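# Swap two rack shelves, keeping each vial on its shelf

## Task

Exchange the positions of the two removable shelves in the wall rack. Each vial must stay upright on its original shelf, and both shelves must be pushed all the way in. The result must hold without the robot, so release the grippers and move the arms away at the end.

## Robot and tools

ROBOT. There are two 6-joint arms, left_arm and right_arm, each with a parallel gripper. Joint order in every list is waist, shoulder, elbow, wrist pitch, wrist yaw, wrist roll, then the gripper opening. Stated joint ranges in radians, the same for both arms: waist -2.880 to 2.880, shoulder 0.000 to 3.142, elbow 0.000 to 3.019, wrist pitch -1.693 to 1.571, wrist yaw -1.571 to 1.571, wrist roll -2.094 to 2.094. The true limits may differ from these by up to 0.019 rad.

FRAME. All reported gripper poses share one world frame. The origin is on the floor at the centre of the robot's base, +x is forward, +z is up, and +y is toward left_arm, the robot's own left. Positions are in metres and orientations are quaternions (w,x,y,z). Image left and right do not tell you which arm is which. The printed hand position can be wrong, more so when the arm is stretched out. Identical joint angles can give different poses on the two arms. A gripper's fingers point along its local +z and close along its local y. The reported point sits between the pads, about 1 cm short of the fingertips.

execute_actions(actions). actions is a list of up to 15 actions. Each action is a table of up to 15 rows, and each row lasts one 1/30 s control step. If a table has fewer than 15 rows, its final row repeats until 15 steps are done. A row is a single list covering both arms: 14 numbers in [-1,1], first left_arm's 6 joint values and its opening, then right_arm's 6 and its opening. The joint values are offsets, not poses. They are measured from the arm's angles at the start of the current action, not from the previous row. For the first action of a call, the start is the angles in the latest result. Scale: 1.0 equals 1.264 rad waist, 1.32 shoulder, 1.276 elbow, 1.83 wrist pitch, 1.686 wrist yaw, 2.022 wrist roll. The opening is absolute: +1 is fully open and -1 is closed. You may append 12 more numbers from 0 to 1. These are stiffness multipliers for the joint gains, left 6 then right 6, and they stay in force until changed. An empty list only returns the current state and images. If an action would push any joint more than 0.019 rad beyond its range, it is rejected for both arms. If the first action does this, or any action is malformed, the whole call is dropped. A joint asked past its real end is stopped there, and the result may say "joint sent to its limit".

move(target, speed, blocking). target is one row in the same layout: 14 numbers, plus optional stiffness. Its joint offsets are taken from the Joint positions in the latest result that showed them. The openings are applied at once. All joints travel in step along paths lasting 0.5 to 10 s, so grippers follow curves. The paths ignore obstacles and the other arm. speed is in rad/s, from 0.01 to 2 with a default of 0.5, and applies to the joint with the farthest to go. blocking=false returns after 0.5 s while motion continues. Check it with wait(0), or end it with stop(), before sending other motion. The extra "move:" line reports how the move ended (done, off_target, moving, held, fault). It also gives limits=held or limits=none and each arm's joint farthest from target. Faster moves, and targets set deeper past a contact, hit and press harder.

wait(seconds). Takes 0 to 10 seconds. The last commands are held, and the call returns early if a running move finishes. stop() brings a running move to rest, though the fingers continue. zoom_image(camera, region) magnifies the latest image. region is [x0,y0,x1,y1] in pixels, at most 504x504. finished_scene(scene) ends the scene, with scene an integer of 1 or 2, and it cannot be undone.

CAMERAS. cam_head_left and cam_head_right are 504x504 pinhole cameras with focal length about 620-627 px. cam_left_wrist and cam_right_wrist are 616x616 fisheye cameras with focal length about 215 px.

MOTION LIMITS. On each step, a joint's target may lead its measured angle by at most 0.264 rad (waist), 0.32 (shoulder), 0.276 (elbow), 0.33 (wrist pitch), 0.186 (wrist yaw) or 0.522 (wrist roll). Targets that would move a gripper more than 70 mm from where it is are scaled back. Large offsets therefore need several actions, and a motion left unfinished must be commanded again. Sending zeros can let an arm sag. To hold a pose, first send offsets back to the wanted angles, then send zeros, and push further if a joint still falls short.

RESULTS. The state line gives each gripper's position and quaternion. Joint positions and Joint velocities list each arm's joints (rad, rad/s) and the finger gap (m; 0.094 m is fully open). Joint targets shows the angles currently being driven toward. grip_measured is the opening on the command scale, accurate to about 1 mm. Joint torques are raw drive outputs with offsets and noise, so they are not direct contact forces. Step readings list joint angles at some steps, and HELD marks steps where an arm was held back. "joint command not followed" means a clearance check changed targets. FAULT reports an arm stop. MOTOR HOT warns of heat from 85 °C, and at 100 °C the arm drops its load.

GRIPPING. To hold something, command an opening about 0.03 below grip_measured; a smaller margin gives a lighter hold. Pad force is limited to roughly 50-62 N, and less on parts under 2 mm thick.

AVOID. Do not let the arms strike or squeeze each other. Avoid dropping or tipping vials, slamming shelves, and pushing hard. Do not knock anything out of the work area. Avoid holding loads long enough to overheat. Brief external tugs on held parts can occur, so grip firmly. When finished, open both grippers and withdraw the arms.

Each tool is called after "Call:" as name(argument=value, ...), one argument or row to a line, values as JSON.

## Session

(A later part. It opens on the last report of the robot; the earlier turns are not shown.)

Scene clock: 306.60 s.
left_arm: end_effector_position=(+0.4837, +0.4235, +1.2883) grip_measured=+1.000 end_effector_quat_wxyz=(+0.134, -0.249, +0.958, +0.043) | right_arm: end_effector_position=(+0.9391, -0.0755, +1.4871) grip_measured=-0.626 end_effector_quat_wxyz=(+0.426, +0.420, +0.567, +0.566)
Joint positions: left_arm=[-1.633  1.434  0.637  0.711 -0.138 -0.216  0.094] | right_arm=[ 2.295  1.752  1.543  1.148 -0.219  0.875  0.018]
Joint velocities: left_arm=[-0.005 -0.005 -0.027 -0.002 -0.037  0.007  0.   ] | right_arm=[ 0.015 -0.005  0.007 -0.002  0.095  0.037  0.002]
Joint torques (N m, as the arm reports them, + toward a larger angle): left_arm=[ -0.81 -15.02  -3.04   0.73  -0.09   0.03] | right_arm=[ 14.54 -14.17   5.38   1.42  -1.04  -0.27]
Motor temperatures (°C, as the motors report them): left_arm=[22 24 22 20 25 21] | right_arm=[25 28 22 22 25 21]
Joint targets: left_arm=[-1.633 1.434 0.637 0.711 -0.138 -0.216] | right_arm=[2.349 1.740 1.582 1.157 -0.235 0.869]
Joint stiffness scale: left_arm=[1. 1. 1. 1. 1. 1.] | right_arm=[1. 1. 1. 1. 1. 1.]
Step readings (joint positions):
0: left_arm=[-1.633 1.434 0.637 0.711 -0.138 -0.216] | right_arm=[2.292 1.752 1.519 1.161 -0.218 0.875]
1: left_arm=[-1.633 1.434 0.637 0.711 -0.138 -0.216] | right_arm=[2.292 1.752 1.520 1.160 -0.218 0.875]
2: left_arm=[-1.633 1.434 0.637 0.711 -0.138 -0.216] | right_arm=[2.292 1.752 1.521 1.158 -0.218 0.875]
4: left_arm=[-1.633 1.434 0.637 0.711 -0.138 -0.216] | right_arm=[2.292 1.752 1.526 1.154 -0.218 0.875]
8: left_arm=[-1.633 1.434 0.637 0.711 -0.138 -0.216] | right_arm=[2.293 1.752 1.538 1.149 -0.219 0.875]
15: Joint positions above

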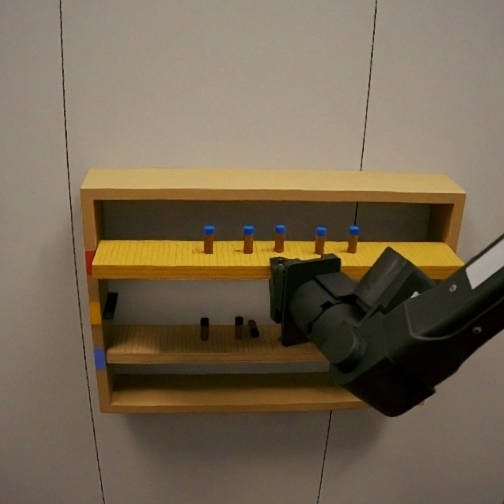

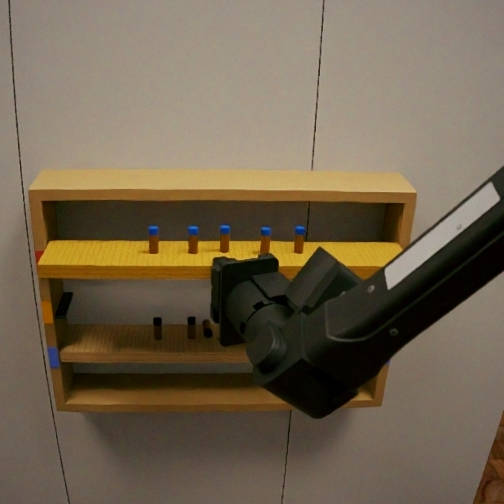

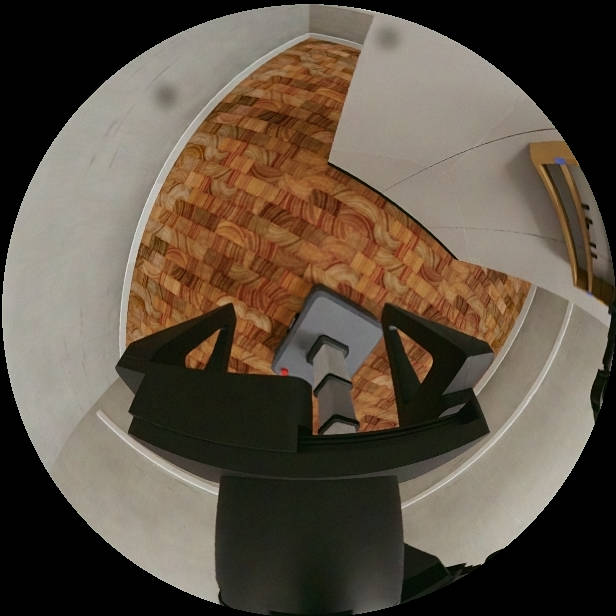

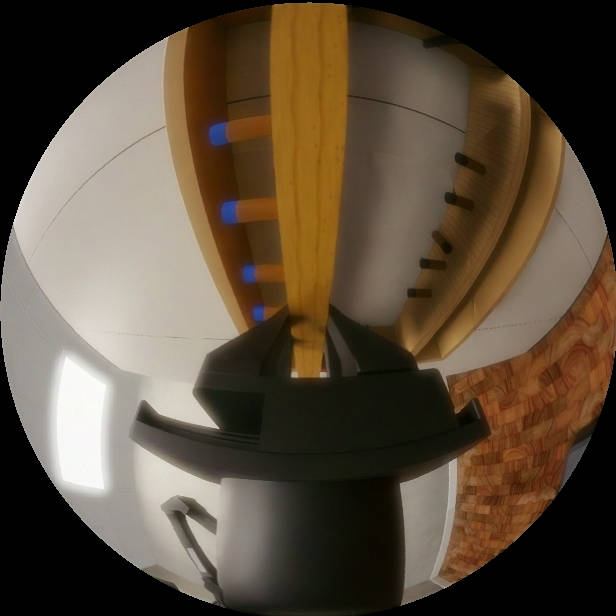

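Call:
execute_actions(
  actions=[
    [[0,0,0,0,0,0,1,0.044,0.004,0.030,0.004,-0.010,-0.003,-0.66]],
    [[0,0,0,0,0,0,1,0.038,0.000,0.030,0.004,-0.010,-0.003,-0.66]],
  ],
)

Call:
zoom_image(
  camera="cam_head_left",
  region=[70,190,490,300],
)

Scene clock: 315.00 s.
left_arm: end_effector_position=(+0.4837, +0.4235, +1.2883) grip_measured=+1.000 end_effector_quat_wxyz=(+0.134, -0.249, +0.958, +0.043) | right_arm: end_effector_position=(+0.9352, -0.0703, +1.4803) grip_measured=-0.626 end_effector_quat_wxyz=(+0.422, +0.421, +0.570, +0.566)
Joint positions: left_arm=[-1.633  1.434  0.637  0.711 -0.138 -0.216  0.094] | right_arm=[ 2.295  1.765  1.545  1.147 -0.218  0.875  0.018]
Joint velocities: left_arm=[ 0.015  0.015  0.007  0.012  0.007 -0.037  0.   ] | right_arm=[-0.015 -0.005 -0.012 -0.012 -0.066 -0.037 -0.001]
Joint torques (N m, as the arm reports them, + toward a larger angle): left_arm=[ -0.86 -15.03  -3.07   0.71  -0.09   0.03] | right_arm=[ 14.05 -13.16   5.23   1.27  -1.06  -0.28]
Motor temperatures (°C, as the motors report them): left_arm=[22 24 22 20 25 21] | right_arm=[26 28 22 22 25 21]
Joint targets: left_arm=[-1.633 1.434 0.637 0.711 -0.138 -0.216] | right_arm=[2.343 1.765 1.583 1.155 -0.234 0.869]
Joint stiffness scale: left_arm=[1. 1. 1. 1. 1. 1.] | right_arm=[1. 1. 1. 1. 1. 1.]
Step readings (joint positions; steps 1 to 15: 1st action; 16 to 30: 2nd action):
0: left_arm=[-1.633 1.434 0.637 0.711 -0.138 -0.216] | right_arm=[2.295 1.752 1.543 1.148 -0.219 0.875]
1: left_arm=[-1.633 1.434 0.637 0.711 -0.138 -0.216] | right_arm=[2.295 1.753 1.543 1.148 -0.219 0.875]
2: left_arm=[-1.633 1.434 0.637 0.711 -0.138 -0.216] | right_arm=[2.295 1.754 1.543 1.148 -0.219 0.875]
4: left_arm=[-1.633 1.434 0.637 0.711 -0.138 -0.216] | right_arm=[2.295 1.757 1.544 1.148 -0.219 0.875]
8: left_arm=[-1.633 1.434 0.637 0.711 -0.138 -0.216] | right_arm=[2.295 1.764 1.544 1.147 -0.218 0.875]
15: left_arm=[-1.633 1.434 0.637 0.711 -0.138 -0.216] | right_arm=[2.295 1.764 1.545 1.147 -0.218 0.875]
16: left_arm=[-1.633 1.434 0.637 0.711 -0.138 -0.216] | right_arm=[2.295 1.765 1.545 1.147 -0.218 0.875]
17: left_arm=[-1.633 1.434 0.637 0.711 -0.138 -0.216] | right_arm=[2.295 1.765 1.545 1.147 -0.218 0.875]
19: left_arm=[-1.633 1.434 0.637 0.711 -0.138 -0.216] | right_arm=[2.295 1.765 1.545 1.147 -0.218 0.875]
23: left_arm=[-1.633 1.434 0.637 0.711 -0.138 -0.216] | right_arm=[2.295 1.765 1.545 1.147 -0.218 0.875]
30: Joint positions above

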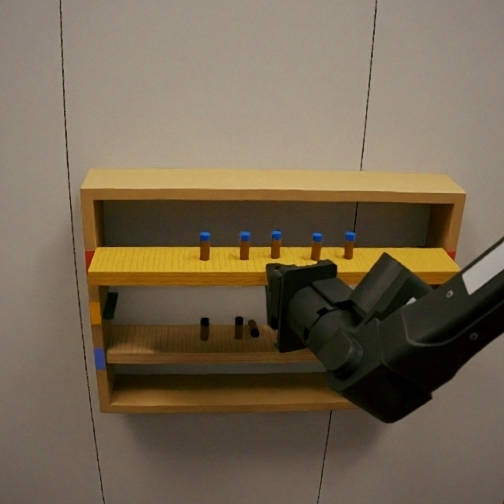

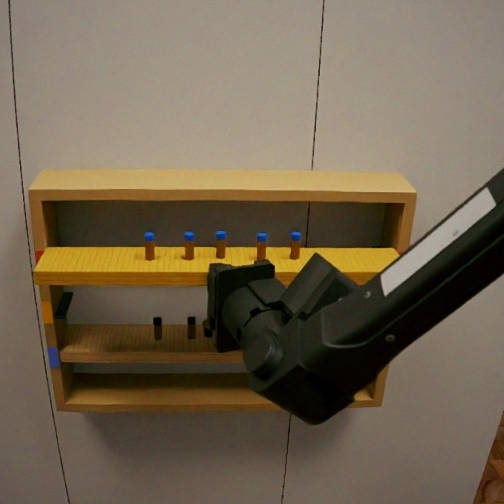

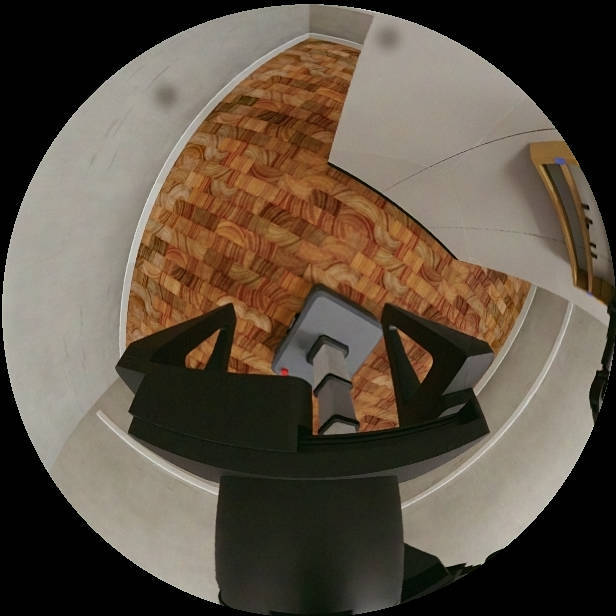

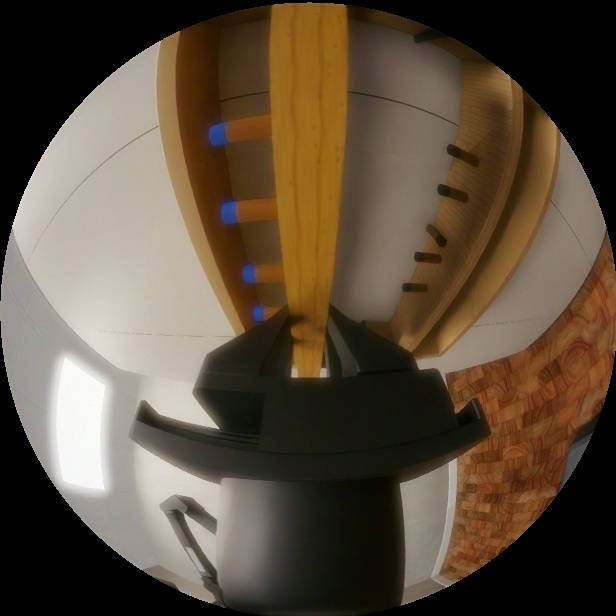

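Region (70, 190, 490, 300) of cam_head_left's 504x504 image, scaled by 1.200, with more detail than that image has; it fills the top 132 rows of this view, and the rest is white.

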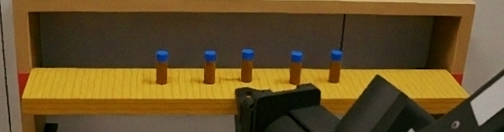

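Call:
execute_actions(
  actions=[
    [[0,0,0,0,0,0,1,0.03,-0.012,0.047,-0.004,-0.010,-0.003,-0.66]],
    [[0,0,0,0,0,0,1,0.03,-0.012,0.047,-0.004,-0.010,-0.003,-0.66]],
    [[0,0,0,0,0,0,1,0.03,-0.003,0.047,-0.004,-0.010,-0.003,-0.66]],
  ],
)

Call:
zoom_image(
  camera="cam_head_left",
  region=[70,190,490,300],
)

Scene clock: 327.23 s.
left_arm: end_effector_position=(+0.4837, +0.4235, +1.2883) grip_measured=+1.000 end_effector_quat_wxyz=(+0.134, -0.249, +0.958, +0.043) | right_arm: end_effector_position=(+0.9564, -0.0736, +1.4847) grip_measured=-0.626 end_effector_quat_wxyz=(+0.425, +0.421, +0.568, +0.566)
Joint positions: left_arm=[-1.633  1.434  0.637  0.711 -0.138 -0.216  0.094] | right_arm=[ 2.295  1.769  1.606  1.097 -0.217  0.875  0.018]
Joint velocities: left_arm=[-0.015  0.015  0.002 -0.002  0.037 -0.051  0.   ] | right_arm=[-0.005  0.015  0.002 -0.017 -0.081  0.022  0.   ]
Joint torques (N m, as the arm reports them, + toward a larger angle): left_arm=[ -0.8  -14.92  -3.05   0.76  -0.09   0.03] | right_arm=[ 13.69 -14.6    5.88   1.41  -1.06  -0.27]
Motor temperatures (°C, as the motors report them): left_arm=[22 24 22 20 25 21] | right_arm=[26 28 22 22 25 21]
Joint targets: left_arm=[-1.633 1.434 0.637 0.711 -0.138 -0.216] | right_arm=[2.333 1.761 1.648 1.106 -0.234 0.869]
Joint stiffness scale: left_arm=[1. 1. 1. 1. 1. 1.] | right_arm=[1. 1. 1. 1. 1. 1.]
Step readings (joint positions; steps 1 to 15: 1st action; 16 to 30: 2nd action; 31 to 45: 3rd action):
0: left_arm=[-1.633 1.434 0.637 0.711 -0.138 -0.216] | right_arm=[2.295 1.765 1.545 1.147 -0.218 0.875]
1: left_arm=[-1.633 1.434 0.637 0.711 -0.138 -0.216] | right_arm=[2.295 1.765 1.547 1.146 -0.217 0.875]
2: left_arm=[-1.633 1.434 0.637 0.711 -0.138 -0.216] | right_arm=[2.295 1.765 1.550 1.142 -0.217 0.875]
4: left_arm=[-1.633 1.434 0.637 0.711 -0.138 -0.216] | right_arm=[2.295 1.765 1.558 1.135 -0.217 0.875]
8: left_arm=[-1.633 1.434 0.637 0.711 -0.138 -0.216] | right_arm=[2.295 1.765 1.567 1.132 -0.217 0.875]
15: left_arm=[-1.633 1.434 0.637 0.711 -0.138 -0.216] | right_arm=[2.295 1.765 1.568 1.131 -0.217 0.875]
16: left_arm=[-1.633 1.434 0.637 0.711 -0.138 -0.216] | right_arm=[2.295 1.765 1.569 1.128 -0.217 0.875]
17: left_arm=[-1.633 1.434 0.637 0.711 -0.138 -0.216] | right_arm=[2.295 1.765 1.572 1.122 -0.217 0.875]
19: left_arm=[-1.633 1.434 0.637 0.711 -0.138 -0.216] | right_arm=[2.295 1.765 1.579 1.115 -0.217 0.875]
23: left_arm=[-1.633 1.434 0.637 0.711 -0.138 -0.216] | right_arm=[2.295 1.765 1.587 1.114 -0.217 0.875]
30: left_arm=[-1.633 1.434 0.637 0.711 -0.138 -0.216] | right_arm=[2.295 1.765 1.588 1.114 -0.217 0.875]
31: left_arm=[-1.633 1.434 0.637 0.711 -0.138 -0.216] | right_arm=[2.295 1.765 1.590 1.111 -0.217 0.875]
32: left_arm=[-1.633 1.434 0.637 0.711 -0.138 -0.216] | right_arm=[2.295 1.766 1.594 1.106 -0.217 0.875]
34: left_arm=[-1.633 1.434 0.637 0.711 -0.138 -0.216] | right_arm=[2.295 1.769 1.601 1.099 -0.217 0.875]
38: left_arm=[-1.633 1.434 0.637 0.711 -0.138 -0.216] | right_arm=[2.295 1.769 1.606 1.097 -0.217 0.875]
45: Joint positions above

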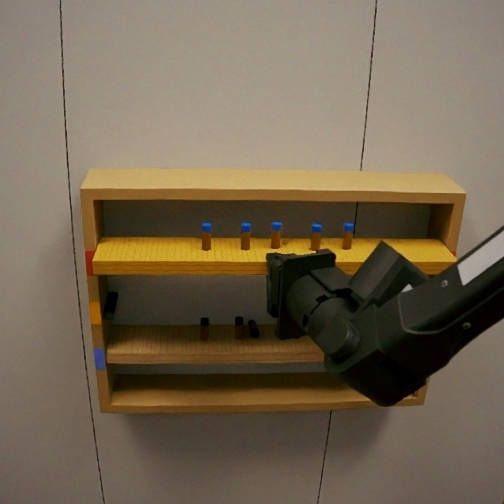

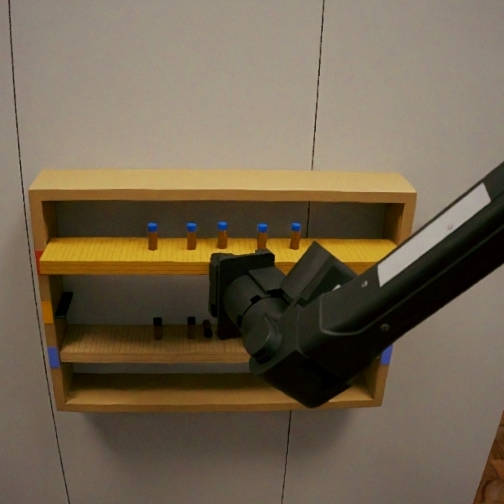

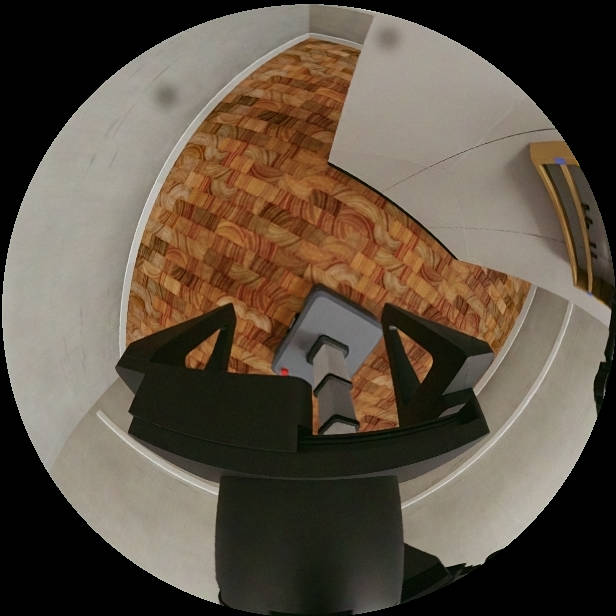

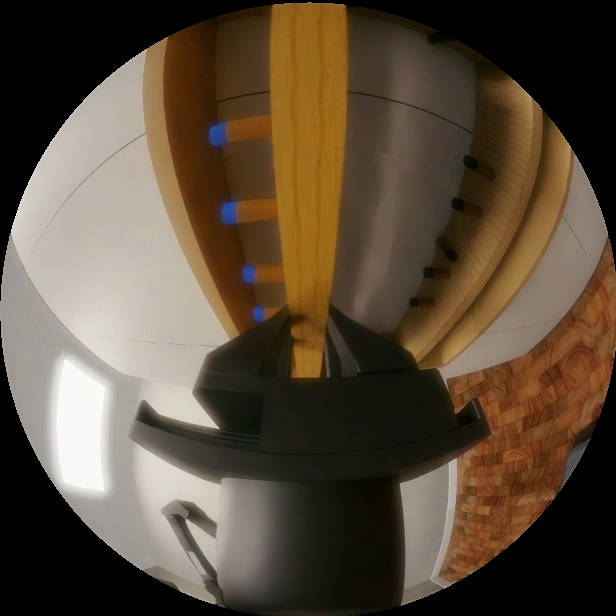

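Region (70, 190, 490, 300) of cam_head_left's 504x504 image, scaled by 1.200, with more detail than that image has; it fills the top 132 rows of this view, and the rest is white.

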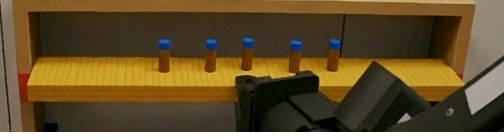

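Call:
execute_actions(
  actions=[
    [[0,0,0,0,0,0,1,0.025,-0.001,0.051,-0.004,-0.010,-0.003,-0.66]],
    [[0,0,0,0,0,0,1,0.025,-0.001,0.051,-0.004,-0.010,-0.003,-0.66]],
    [[0,0,0,0,0,0,1,0.025,-0.001,0.051,-0.004,-0.010,-0.003,-0.66]],
    [[0,0,0,0,0,0,1,0.025,-0.001,0.051,-0.004,-0.010,-0.003,-0.66]],
    [[0,0,0,0,0,0,1,0.025,-0.001,0.051,-0.004,-0.010,-0.003,-0.66]],
    [[0,0,0,0,0,0,1,0.025,-0.001,0.051,-0.004,-0.010,-0.003,-0.66]],
    [[0,0,0,0,0,0,1,0.025,-0.001,0.051,-0.004,-0.010,-0.003,-0.66]],
  ],
)

Scene clock: 339.73 s.
left_arm: end_effector_position=(+0.4837, +0.4235, +1.2883) grip_measured=+1.000 end_effector_quat_wxyz=(+0.134, -0.249, +0.958, +0.043) | right_arm: end_effector_position=(+0.9948, -0.0715, +1.4825) grip_measured=-0.626 end_effector_quat_wxyz=(+0.422, +0.421, +0.570, +0.565)
Joint positions: left_arm=[-1.633  1.434  0.637  0.711 -0.138 -0.216  0.094] | right_arm=[ 2.295  1.808  1.75   0.986 -0.217  0.875  0.018]
Joint velocities: left_arm=[-0.015 -0.005  0.017  0.012  0.007  0.022  0.   ] | right_arm=[-0.005 -0.005 -0.002 -0.002 -0.037 -0.037 -0.002]
Joint torques (N m, as the arm reports them, + toward a larger angle): left_arm=[ -0.84 -14.96  -3.04   0.71  -0.09   0.03] | right_arm=[ 13.49 -14.76   6.73   1.43  -1.07  -0.29]
Motor temperatures (°C, as the motors report them): left_arm=[22 24 22 20 25 21] | right_arm=[26 28 23 22 25 21]
Joint targets: left_arm=[-1.633 1.434 0.637 0.711 -0.138 -0.216] | right_arm=[2.327 1.803 1.796 0.994 -0.234 0.869]
Joint stiffness scale: left_arm=[1. 1. 1. 1. 1. 1.] | right_arm=[1. 1. 1. 1. 1. 1.]
Step readings (joint positions; steps 1 to 15: 1st action; 16 to 30: 2nd action; 31 to 45: 3rd action; 46 to 60: 4th action; 61 to 75: 5th action; 76 to 90: 6th action; 91 to 105: 7th action):
0: left_arm=[-1.633 1.434 0.637 0.711 -0.138 -0.216] | right_arm=[2.295 1.769 1.606 1.097 -0.217 0.875]
1: left_arm=[-1.633 1.434 0.637 0.711 -0.138 -0.216] | right_arm=[2.295 1.769 1.608 1.095 -0.217 0.875]
2: left_arm=[-1.633 1.434 0.637 0.711 -0.138 -0.216] | right_arm=[2.295 1.771 1.612 1.090 -0.217 0.875]
4: left_arm=[-1.633 1.434 0.637 0.711 -0.138 -0.216] | right_arm=[2.295 1.775 1.623 1.083 -0.217 0.875]
8: left_arm=[-1.633 1.434 0.637 0.711 -0.138 -0.216] | right_arm=[2.295 1.776 1.627 1.081 -0.217 0.875]
15: left_arm=[-1.633 1.434 0.637 0.711 -0.138 -0.216] | right_arm=[2.295 1.776 1.627 1.081 -0.217 0.875]
16: left_arm=[-1.633 1.434 0.637 0.711 -0.138 -0.216] | right_arm=[2.295 1.777 1.629 1.079 -0.217 0.875]
17: left_arm=[-1.633 1.434 0.637 0.711 -0.138 -0.216] | right_arm=[2.295 1.779 1.634 1.074 -0.217 0.875]
19: left_arm=[-1.633 1.434 0.637 0.711 -0.138 -0.216] | right_arm=[2.295 1.782 1.644 1.067 -0.217 0.875]
23: left_arm=[-1.633 1.434 0.637 0.711 -0.138 -0.216] | right_arm=[2.295 1.783 1.648 1.065 -0.217 0.875]
30: left_arm=[-1.633 1.434 0.637 0.711 -0.138 -0.216] | right_arm=[2.295 1.783 1.648 1.065 -0.217 0.875]
31: left_arm=[-1.633 1.434 0.637 0.711 -0.138 -0.216] | right_arm=[2.295 1.784 1.650 1.063 -0.217 0.875]
32: left_arm=[-1.633 1.434 0.637 0.711 -0.138 -0.216] | right_arm=[2.295 1.785 1.655 1.059 -0.217 0.875]
34: left_arm=[-1.633 1.434 0.637 0.711 -0.138 -0.216] | right_arm=[2.295 1.788 1.664 1.053 -0.217 0.875]
38: left_arm=[-1.633 1.434 0.637 0.711 -0.138 -0.216] | right_arm=[2.295 1.789 1.670 1.050 -0.217 0.875]
45: left_arm=[-1.633 1.434 0.637 0.711 -0.138 -0.216] | right_arm=[2.295 1.789 1.670 1.048 -0.217 0.875]
46: left_arm=[-1.633 1.434 0.637 0.711 -0.138 -0.216] | right_arm=[2.295 1.790 1.672 1.047 -0.217 0.875]
47: left_arm=[-1.633 1.434 0.637 0.711 -0.138 -0.216] | right_arm=[2.295 1.791 1.677 1.043 -0.217 0.875]
49: left_arm=[-1.633 1.434 0.637 0.711 -0.138 -0.216] | right_arm=[2.295 1.793 1.686 1.037 -0.217 0.875]
53: left_arm=[-1.633 1.434 0.637 0.711 -0.138 -0.216] | right_arm=[2.295 1.793 1.691 1.034 -0.217 0.875]
60: left_arm=[-1.633 1.434 0.637 0.711 -0.138 -0.216] | right_arm=[2.295 1.795 1.691 1.032 -0.217 0.875]
61: left_arm=[-1.633 1.434 0.637 0.711 -0.138 -0.216] | right_arm=[2.295 1.795 1.693 1.031 -0.217 0.875]
62: left_arm=[-1.633 1.434 0.637 0.711 -0.138 -0.216] | right_arm=[2.295 1.796 1.698 1.027 -0.217 0.875]
64: left_arm=[-1.633 1.434 0.637 0.711 -0.138 -0.216] | right_arm=[2.295 1.798 1.707 1.021 -0.217 0.875]
68: left_arm=[-1.633 1.434 0.637 0.711 -0.138 -0.216] | right_arm=[2.295 1.798 1.712 1.018 -0.217 0.875]
75: left_arm=[-1.633 1.434 0.637 0.711 -0.138 -0.216] | right_arm=[2.295 1.799 1.712 1.017 -0.217 0.875]
76: left_arm=[-1.633 1.434 0.637 0.711 -0.138 -0.216] | right_arm=[2.295 1.800 1.713 1.015 -0.217 0.875]
77: left_arm=[-1.633 1.434 0.637 0.711 -0.138 -0.216] | right_arm=[2.295 1.801 1.718 1.011 -0.217 0.875]
79: left_arm=[-1.633 1.434 0.637 0.711 -0.138 -0.216] | right_arm=[2.295 1.803 1.726 1.006 -0.217 0.875]
83: left_arm=[-1.633 1.434 0.637 0.711 -0.138 -0.216] | right_arm=[2.295 1.803 1.731 1.002 -0.217 0.875]
90: left_arm=[-1.633 1.434 0.637 0.711 -0.138 -0.216] | right_arm=[2.295 1.804 1.731 1.002 -0.217 0.875]
91: left_arm=[-1.633 1.434 0.637 0.711 -0.138 -0.216] | right_arm=[2.295 1.804 1.733 1.000 -0.217 0.875]
92: left_arm=[-1.633 1.434 0.637 0.711 -0.138 -0.216] | right_arm=[2.295 1.805 1.737 0.996 -0.217 0.875]
94: left_arm=[-1.633 1.434 0.637 0.711 -0.138 -0.216] | right_arm=[2.295 1.807 1.745 0.990 -0.217 0.875]
98: left_arm=[-1.633 1.434 0.637 0.711 -0.138 -0.216] | right_arm=[2.295 1.808 1.750 0.987 -0.217 0.875]
105: Joint positions above

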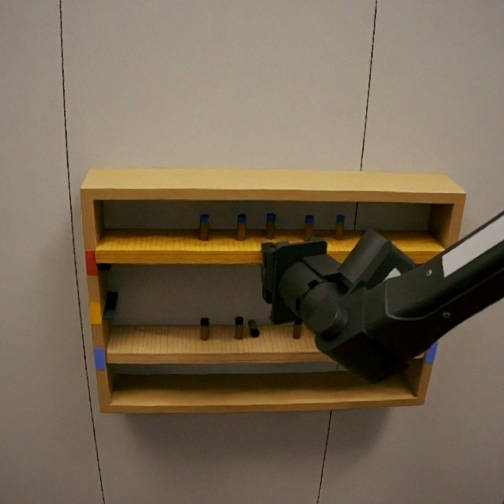

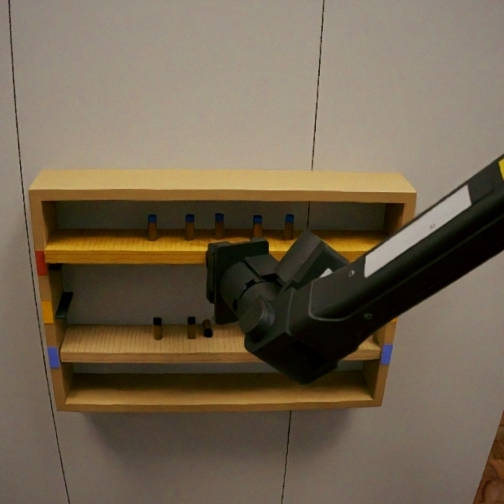

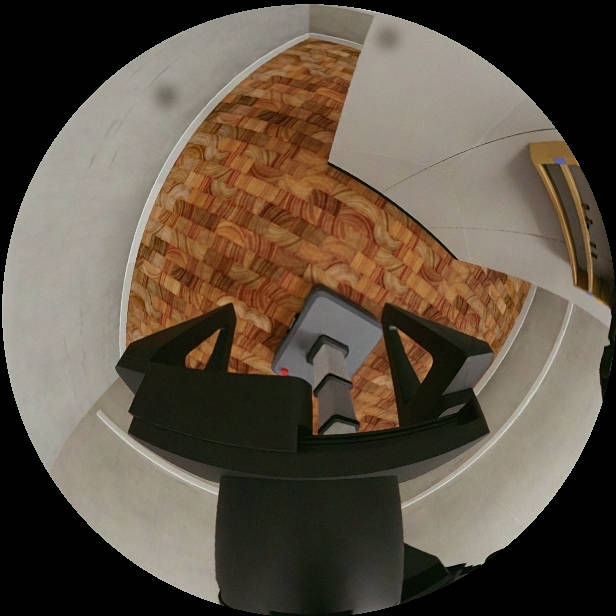

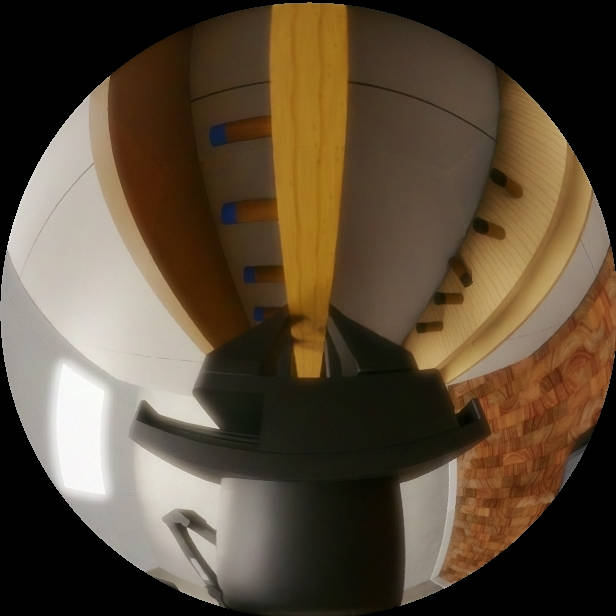

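Call:
execute_actions(
  actions=[
    [[0,0,0,0,0,0,1,-0.003,0.002,0.043,0.01,-0.012,0.004,-0.66]],
    [[0,0,0,0,0,0,1,-0.003,0.002,0.043,0.01,-0.012,0.004,-0.66]],
    [[0,0,0,0,0,0,1,-0.003,0.002,0.043,0.01,-0.012,0.004,-0.66]],
  ],
)

Call:
zoom_image(
  camera="cam_head_left",
  region=[70,200,290,370],
)

Scene clock: 351.50 s.
left_arm: end_effector_position=(+0.4837, +0.4235, +1.2883) grip_measured=+1.000 end_effector_quat_wxyz=(+0.134, -0.249, +0.958, +0.043) | right_arm: end_effector_position=(+0.9954, -0.0716, +1.4708) grip_measured=-0.626 end_effector_quat_wxyz=(+0.422, +0.422, +0.570, +0.564)
Joint positions: left_arm=[-1.633  1.434  0.637  0.711 -0.138 -0.216  0.094] | right_arm=[ 2.284  1.832  1.774  0.986 -0.22   0.885  0.018]
Joint velocities: left_arm=[-0.005 -0.015 -0.007  0.017 -0.051 -0.081  0.   ] | right_arm=[-0.024 -0.005  0.007  0.007 -0.007 -0.022 -0.   ]
Joint torques (N m, as the arm reports them, + toward a larger angle): left_arm=[ -0.78 -15.02  -3.04   0.75  -0.09   0.03] | right_arm=[ 10.91 -14.79   6.69   1.66  -1.1   -0.15]
Motor temperatures (°C, as the motors report them): left_arm=[22 24 22 20 25 21] | right_arm=[26 28 23 22 25 21]
Joint targets: left_arm=[-1.633 1.434 0.637 0.711 -0.138 -0.216] | right_arm=[2.281 1.830 1.820 1.005 -0.239 0.893]
Joint stiffness scale: left_arm=[1. 1. 1. 1. 1. 1.] | right_arm=[1. 1. 1. 1. 1. 1.]
Step readings (joint positions; steps 1 to 15: 1st action; 16 to 30: 2nd action; 31 to 45: 3rd action):
0: left_arm=[-1.633 1.434 0.637 0.711 -0.138 -0.216] | right_arm=[2.295 1.808 1.750 0.986 -0.217 0.875]
1: left_arm=[-1.633 1.434 0.637 0.711 -0.138 -0.216] | right_arm=[2.295 1.809 1.751 0.986 -0.217 0.876]
2: left_arm=[-1.633 1.434 0.637 0.711 -0.138 -0.216] | right_arm=[2.295 1.810 1.753 0.986 -0.217 0.876]
4: left_arm=[-1.633 1.434 0.637 0.711 -0.138 -0.216] | right_arm=[2.294 1.813 1.757 0.986 -0.217 0.878]
8: left_arm=[-1.633 1.434 0.637 0.711 -0.138 -0.216] | right_arm=[2.291 1.817 1.757 0.986 -0.217 0.880]
15: left_arm=[-1.633 1.434 0.637 0.711 -0.138 -0.216] | right_arm=[2.290 1.819 1.757 0.986 -0.217 0.881]
16: left_arm=[-1.633 1.434 0.637 0.711 -0.138 -0.216] | right_arm=[2.289 1.819 1.758 0.986 -0.217 0.881]
17: left_arm=[-1.633 1.434 0.637 0.711 -0.138 -0.216] | right_arm=[2.289 1.821 1.760 0.986 -0.217 0.882]
19: left_arm=[-1.633 1.434 0.637 0.711 -0.138 -0.216] | right_arm=[2.288 1.824 1.765 0.986 -0.217 0.883]
23: left_arm=[-1.633 1.434 0.637 0.711 -0.138 -0.216] | right_arm=[2.285 1.827 1.765 0.986 -0.218 0.885]
30: left_arm=[-1.633 1.434 0.637 0.711 -0.138 -0.216] | right_arm=[2.285 1.827 1.766 0.986 -0.218 0.885]
31: left_arm=[-1.633 1.434 0.637 0.711 -0.138 -0.216] | right_arm=[2.285 1.828 1.767 0.986 -0.219 0.885]
32: left_arm=[-1.633 1.434 0.637 0.711 -0.138 -0.216] | right_arm=[2.285 1.829 1.769 0.986 -0.219 0.885]
34: left_arm=[-1.633 1.434 0.637 0.711 -0.138 -0.216] | right_arm=[2.285 1.831 1.773 0.986 -0.220 0.885]
38: left_arm=[-1.633 1.434 0.637 0.711 -0.138 -0.216] | right_arm=[2.284 1.832 1.774 0.986 -0.220 0.885]
45: Joint positions above

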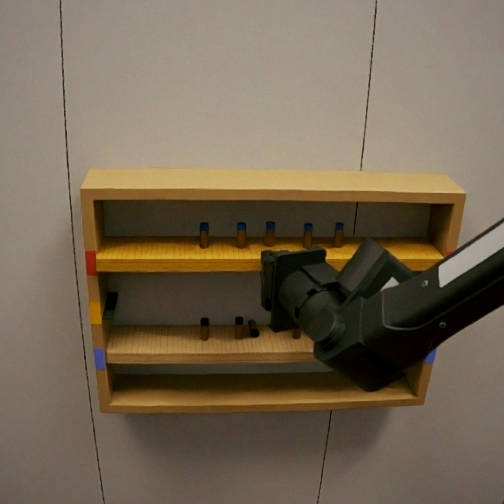

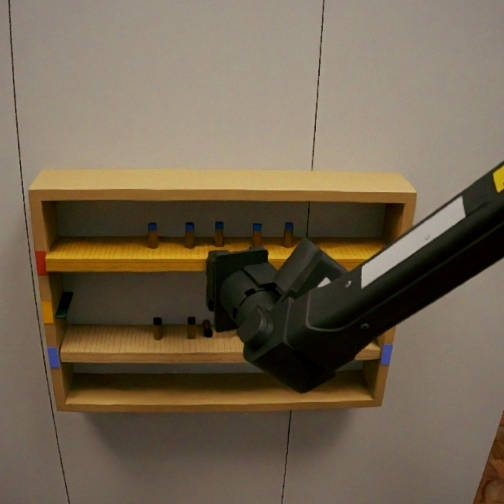

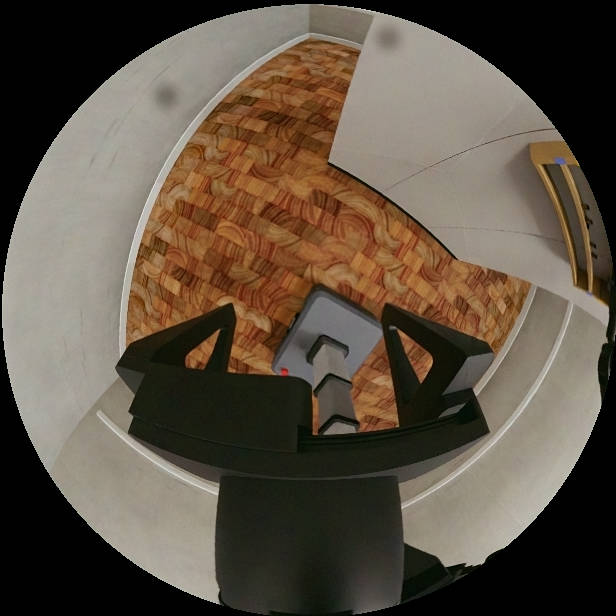

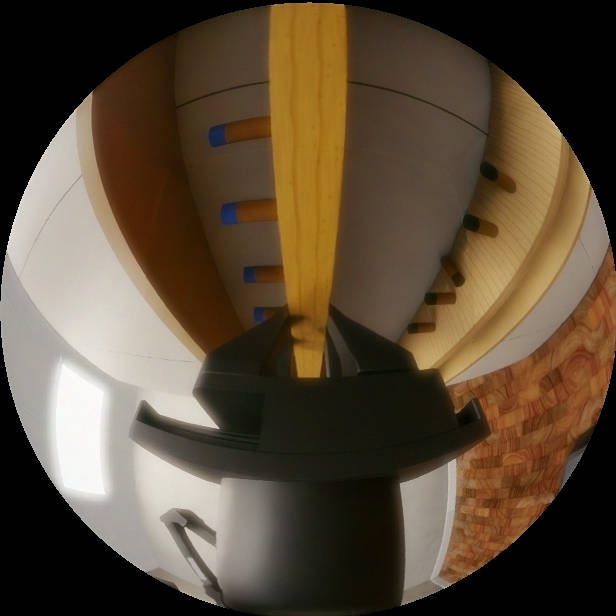

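Region (70, 200, 290, 370) of cam_head_left's 504x504 image, scaled by 2.291, with more detail than that image has; it fills the top 389 rows of this view, and the rest is white.

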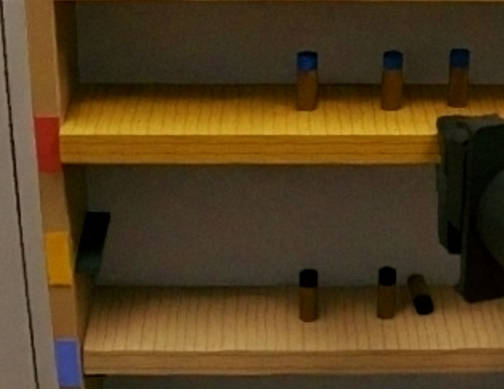

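Call:
execute_actions(
  actions=[
    [[0,0,0,0,0,0,1,-0.003,0.002,0.043,0.01,-0.012,0.004,-0.66]],
    [[0,0,0,0,0,0,1,-0.003,0.002,0.043,0.01,-0.012,0.004,-0.66]],
  ],
)

Scene clock: 357.03 s.
left_arm: end_effector_position=(+0.4837, +0.4235, +1.2883) grip_measured=+1.000 end_effector_quat_wxyz=(+0.134, -0.249, +0.958, +0.043) | right_arm: end_effector_position=(+0.9985, -0.0715, +1.4706) grip_measured=-0.626 end_effector_quat_wxyz=(+0.425, +0.420, +0.568, +0.566)
Joint positions: left_arm=[-1.633  1.434  0.637  0.711 -0.138 -0.216  0.094] | right_arm=[ 2.283  1.841  1.791  0.986 -0.225  0.885  0.018]
Joint velocities: left_arm=[ 0.005 -0.015 -0.017  0.012 -0.022 -0.022  0.   ] | right_arm=[-0.015  0.005  0.007  0.002  0.081 -0.051 -0.001]
Joint torques (N m, as the arm reports them, + toward a larger angle): left_arm=[ -0.8  -15.01  -3.04   0.74  -0.09   0.03] | right_arm=[ 11.03 -14.74   6.74   1.69  -1.1   -0.16]
Motor temperatures (°C, as the motors report them): left_arm=[22 24 22 20 25 21] | right_arm=[26 28 23 22 26 21]
Joint targets: left_arm=[-1.633 1.434 0.637 0.711 -0.138 -0.216] | right_arm=[2.280 1.839 1.838 1.005 -0.243 0.893]
Joint stiffness scale: left_arm=[1. 1. 1. 1. 1. 1.] | right_arm=[1. 1. 1. 1. 1. 1.]
Step readings (joint positions; steps 1 to 15: 1st action; 16 to 30: 2nd action):
0: left_arm=[-1.633 1.434 0.637 0.711 -0.138 -0.216] | right_arm=[2.284 1.832 1.774 0.986 -0.220 0.885]
1: left_arm=[-1.633 1.434 0.637 0.711 -0.138 -0.216] | right_arm=[2.284 1.832 1.775 0.986 -0.221 0.885]
2: left_arm=[-1.633 1.434 0.637 0.711 -0.138 -0.216] | right_arm=[2.284 1.834 1.778 0.986 -0.221 0.885]
4: left_arm=[-1.633 1.434 0.637 0.711 -0.138 -0.216] | right_arm=[2.284 1.836 1.781 0.986 -0.223 0.885]
8: left_arm=[-1.633 1.434 0.637 0.711 -0.138 -0.216] | right_arm=[2.284 1.837 1.783 0.986 -0.223 0.885]
15: left_arm=[-1.633 1.434 0.637 0.711 -0.138 -0.216] | right_arm=[2.284 1.837 1.783 0.986 -0.223 0.885]
16: left_arm=[-1.633 1.434 0.637 0.711 -0.138 -0.216] | right_arm=[2.284 1.837 1.784 0.986 -0.223 0.885]
17: left_arm=[-1.633 1.434 0.637 0.711 -0.138 -0.216] | right_arm=[2.284 1.838 1.786 0.986 -0.224 0.885]
19: left_arm=[-1.633 1.434 0.637 0.711 -0.138 -0.216] | right_arm=[2.283 1.840 1.790 0.986 -0.225 0.885]
23: left_arm=[-1.633 1.434 0.637 0.711 -0.138 -0.216] | right_arm=[2.283 1.841 1.791 0.986 -0.225 0.885]
30: Joint positions above

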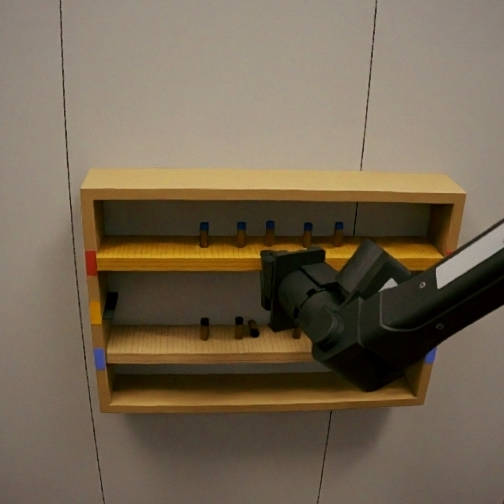

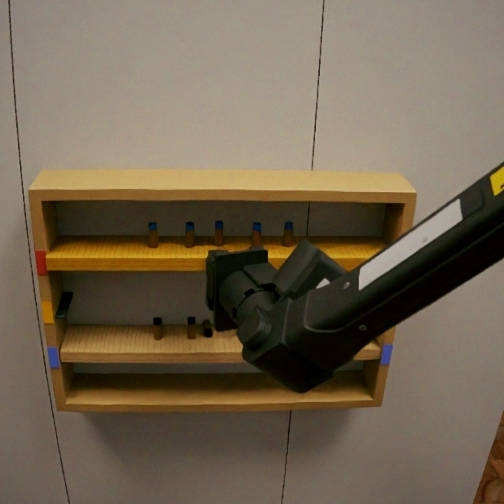

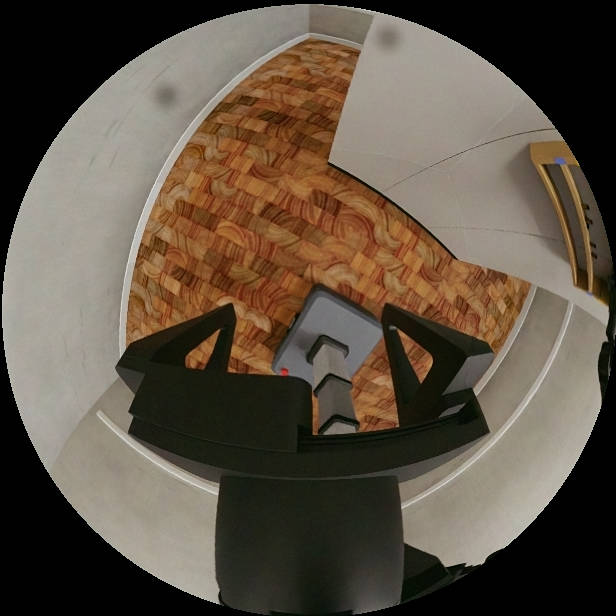

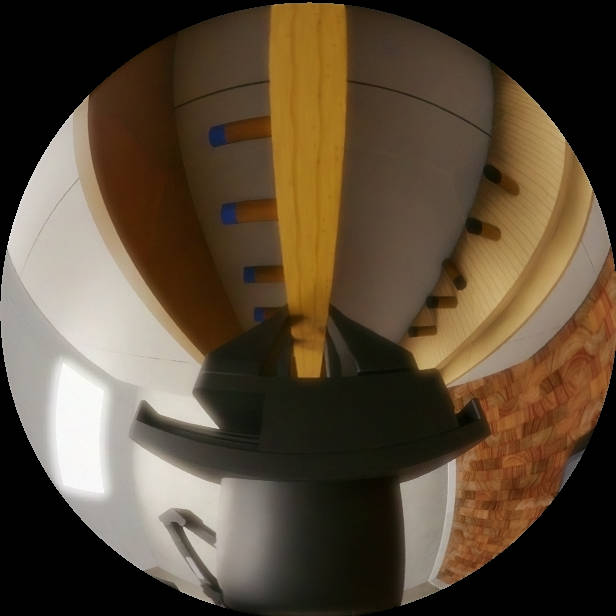

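Call:
execute_actions(
  actions=[
    [[0,0,0,0,0,0,1,0,0,0.01,0,0,0,-0.3]],
    [[0,0,0,0,0,0,1,0,0,0.01,0,0,0,-0.2]],
  ],
)

Call:
move(
  target=[0,0,0,0,0,0,1,0,-0.068,-0.2,0.107,0,0,-0.2],
  speed=0.15,
)

Scene clock: 393.97 s.
left_arm: end_effector_position=(+0.4837, +0.4235, +1.2883) grip_measured=+1.000 end_effector_quat_wxyz=(+0.134, -0.249, +0.958, +0.043) | right_arm: end_effector_position=(+0.9988, -0.0717, +1.4707) grip_measured=-0.203 end_effector_quat_wxyz=(+0.425, +0.421, +0.568, +0.566)
Joint positions: left_arm=[-1.633  1.434  0.637  0.711 -0.138 -0.216  0.094] | right_arm=[ 2.283  1.841  1.792  0.986 -0.224  0.885  0.037]
Joint velocities: left_arm=[-0.005 -0.024  0.002  0.002 -0.051  0.022  0.   ] | right_arm=[-0.015  0.005 -0.007 -0.012  0.051 -0.022 -0.   ]
Joint torques (N m, as the arm reports them, + toward a larger angle): left_arm=[ -0.65 -15.    -3.04   0.72  -0.09   0.03] | right_arm=[ 11.24 -14.2    4.66   1.1   -0.43  -0.24]
Motor temperatures (°C, as the motors report them): left_arm=[22 24 22 20 25 21] | right_arm=[26 29 24 22 26 21]
Joint targets: left_arm=[-1.633 1.434 0.637 0.711 -0.138 -0.216] | right_arm=[2.283 1.841 1.805 0.986 -0.224 0.885]
Joint stiffness scale: left_arm=[1. 1. 1. 1. 1. 1.] | right_arm=[1. 1. 1. 1. 1. 1.]
Step readings (joint positions; steps 1 to 15: 1st action; 16 to 30: 2nd action):
0: left_arm=[-1.633 1.434 0.637 0.711 -0.138 -0.216] | right_arm=[2.283 1.841 1.791 0.986 -0.225 0.885]
1: left_arm=[-1.633 1.434 0.637 0.711 -0.138 -0.216] | right_arm=[2.283 1.841 1.791 0.986 -0.224 0.885]
2: left_arm=[-1.633 1.434 0.637 0.711 -0.138 -0.216] | right_arm=[2.283 1.841 1.791 0.986 -0.224 0.885]
4: left_arm=[-1.633 1.434 0.637 0.711 -0.138 -0.216] | right_arm=[2.283 1.841 1.792 0.986 -0.224 0.885]
8: left_arm=[-1.633 1.434 0.637 0.711 -0.138 -0.216] | right_arm=[2.283 1.841 1.792 0.986 -0.224 0.885]
15: left_arm=[-1.633 1.434 0.637 0.711 -0.138 -0.216] | right_arm=[2.283 1.841 1.792 0.986 -0.224 0.885]
16: left_arm=[-1.633 1.434 0.637 0.711 -0.138 -0.216] | right_arm=[2.283 1.841 1.792 0.986 -0.224 0.885]
17: left_arm=[-1.633 1.434 0.637 0.711 -0.138 -0.216] | right_arm=[2.283 1.841 1.792 0.986 -0.224 0.885]
19: left_arm=[-1.633 1.434 0.637 0.711 -0.138 -0.216] | right_arm=[2.283 1.841 1.792 0.986 -0.224 0.885]
23: left_arm=[-1.633 1.434 0.637 0.711 -0.138 -0.216] | right_arm=[2.283 1.841 1.792 0.986 -0.224 0.885]
30: Joint positions above

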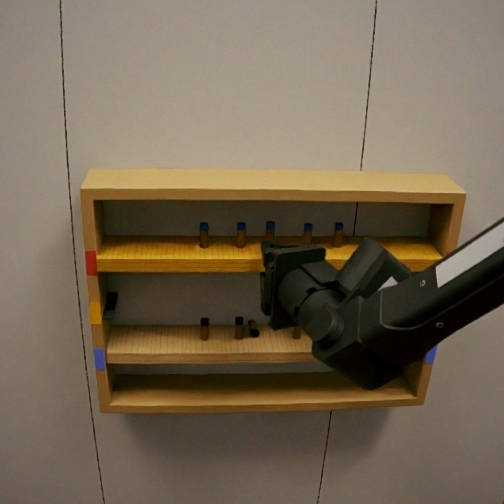

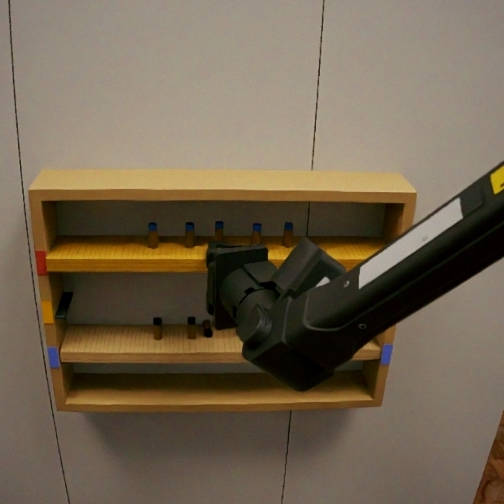

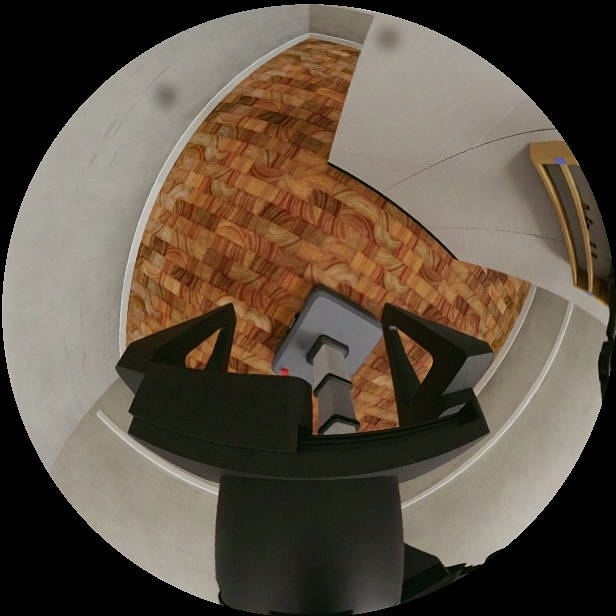

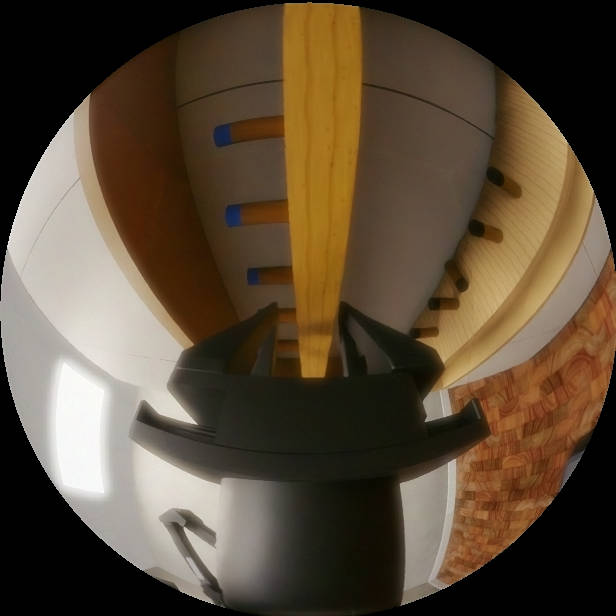

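Scene clock: 396.00 s.
left_arm: end_effector_position=(+0.4837, +0.4235, +1.2883) grip_measured=+1.000 end_effector_quat_wxyz=(+0.134, -0.249, +0.958, +0.043) | right_arm: end_effector_position=(+0.9296, -0.0725, +1.4713) grip_measured=-0.202 end_effector_quat_wxyz=(+0.421, +0.421, +0.571, +0.565)
Joint positions: left_arm=[-1.633  1.434  0.637  0.711 -0.138 -0.216  0.094] | right_arm=[ 2.283  1.774  1.538  1.161 -0.224  0.885  0.037]
Joint velocities: left_arm=[-0.005 -0.005 -0.002  0.002  0.037  0.007  0.   ] | right_arm=[-0.005  0.005 -0.002  0.002 -0.007  0.037 -0.   ]
Joint torques (N m, as the arm reports them, + toward a larger angle): left_arm=[ -0.9  -14.91  -3.05   0.75  -0.09   0.03] | right_arm=[ 10.45 -15.18   2.38   1.76  -0.42  -0.22]
Motor temperatures (°C, as the motors report them): left_arm=[22 24 22 20 25 21] | right_arm=[26 29 24 22 26 21]
Joint targets: left_arm=[-1.633 1.434 0.637 0.711 -0.138 -0.216] | right_arm=[2.283 1.751 1.536 1.182 -0.224 0.885]
Joint stiffness scale: left_arm=[1. 1. 1. 1. 1. 1.] | right_arm=[1. 1. 1. 1. 1. 1.]
move: off_target (right_arm); limits=none; left_arm: farthest joint: the waist, 0.000 radians from its target (0.000 radians at the start); right_arm: farthest joint: the shoulder, 0.023 radians from its target (0.090 radians at the start)

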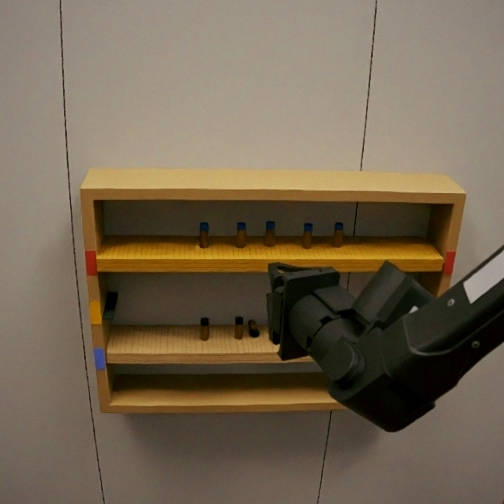

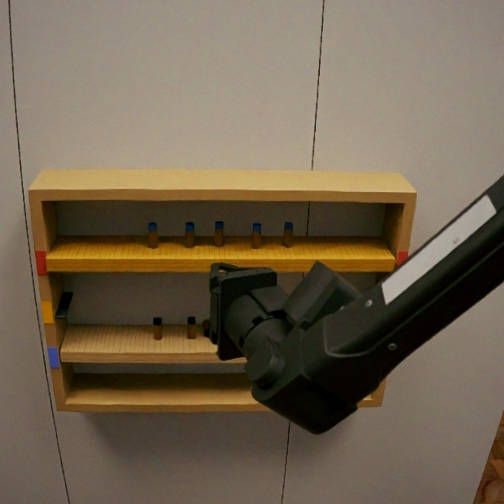

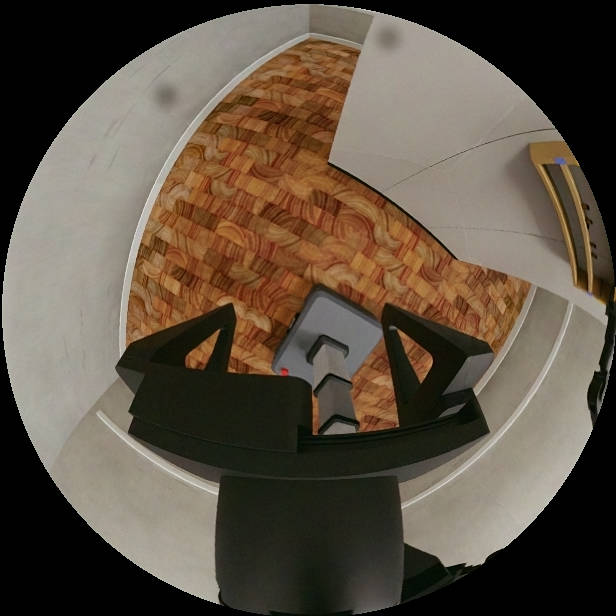

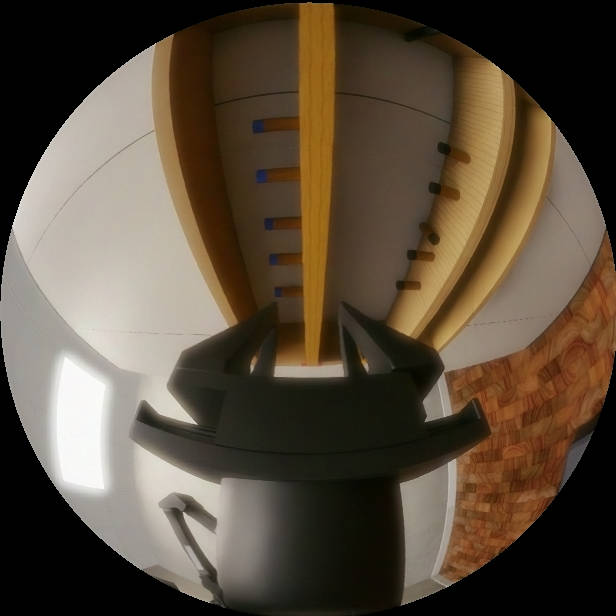

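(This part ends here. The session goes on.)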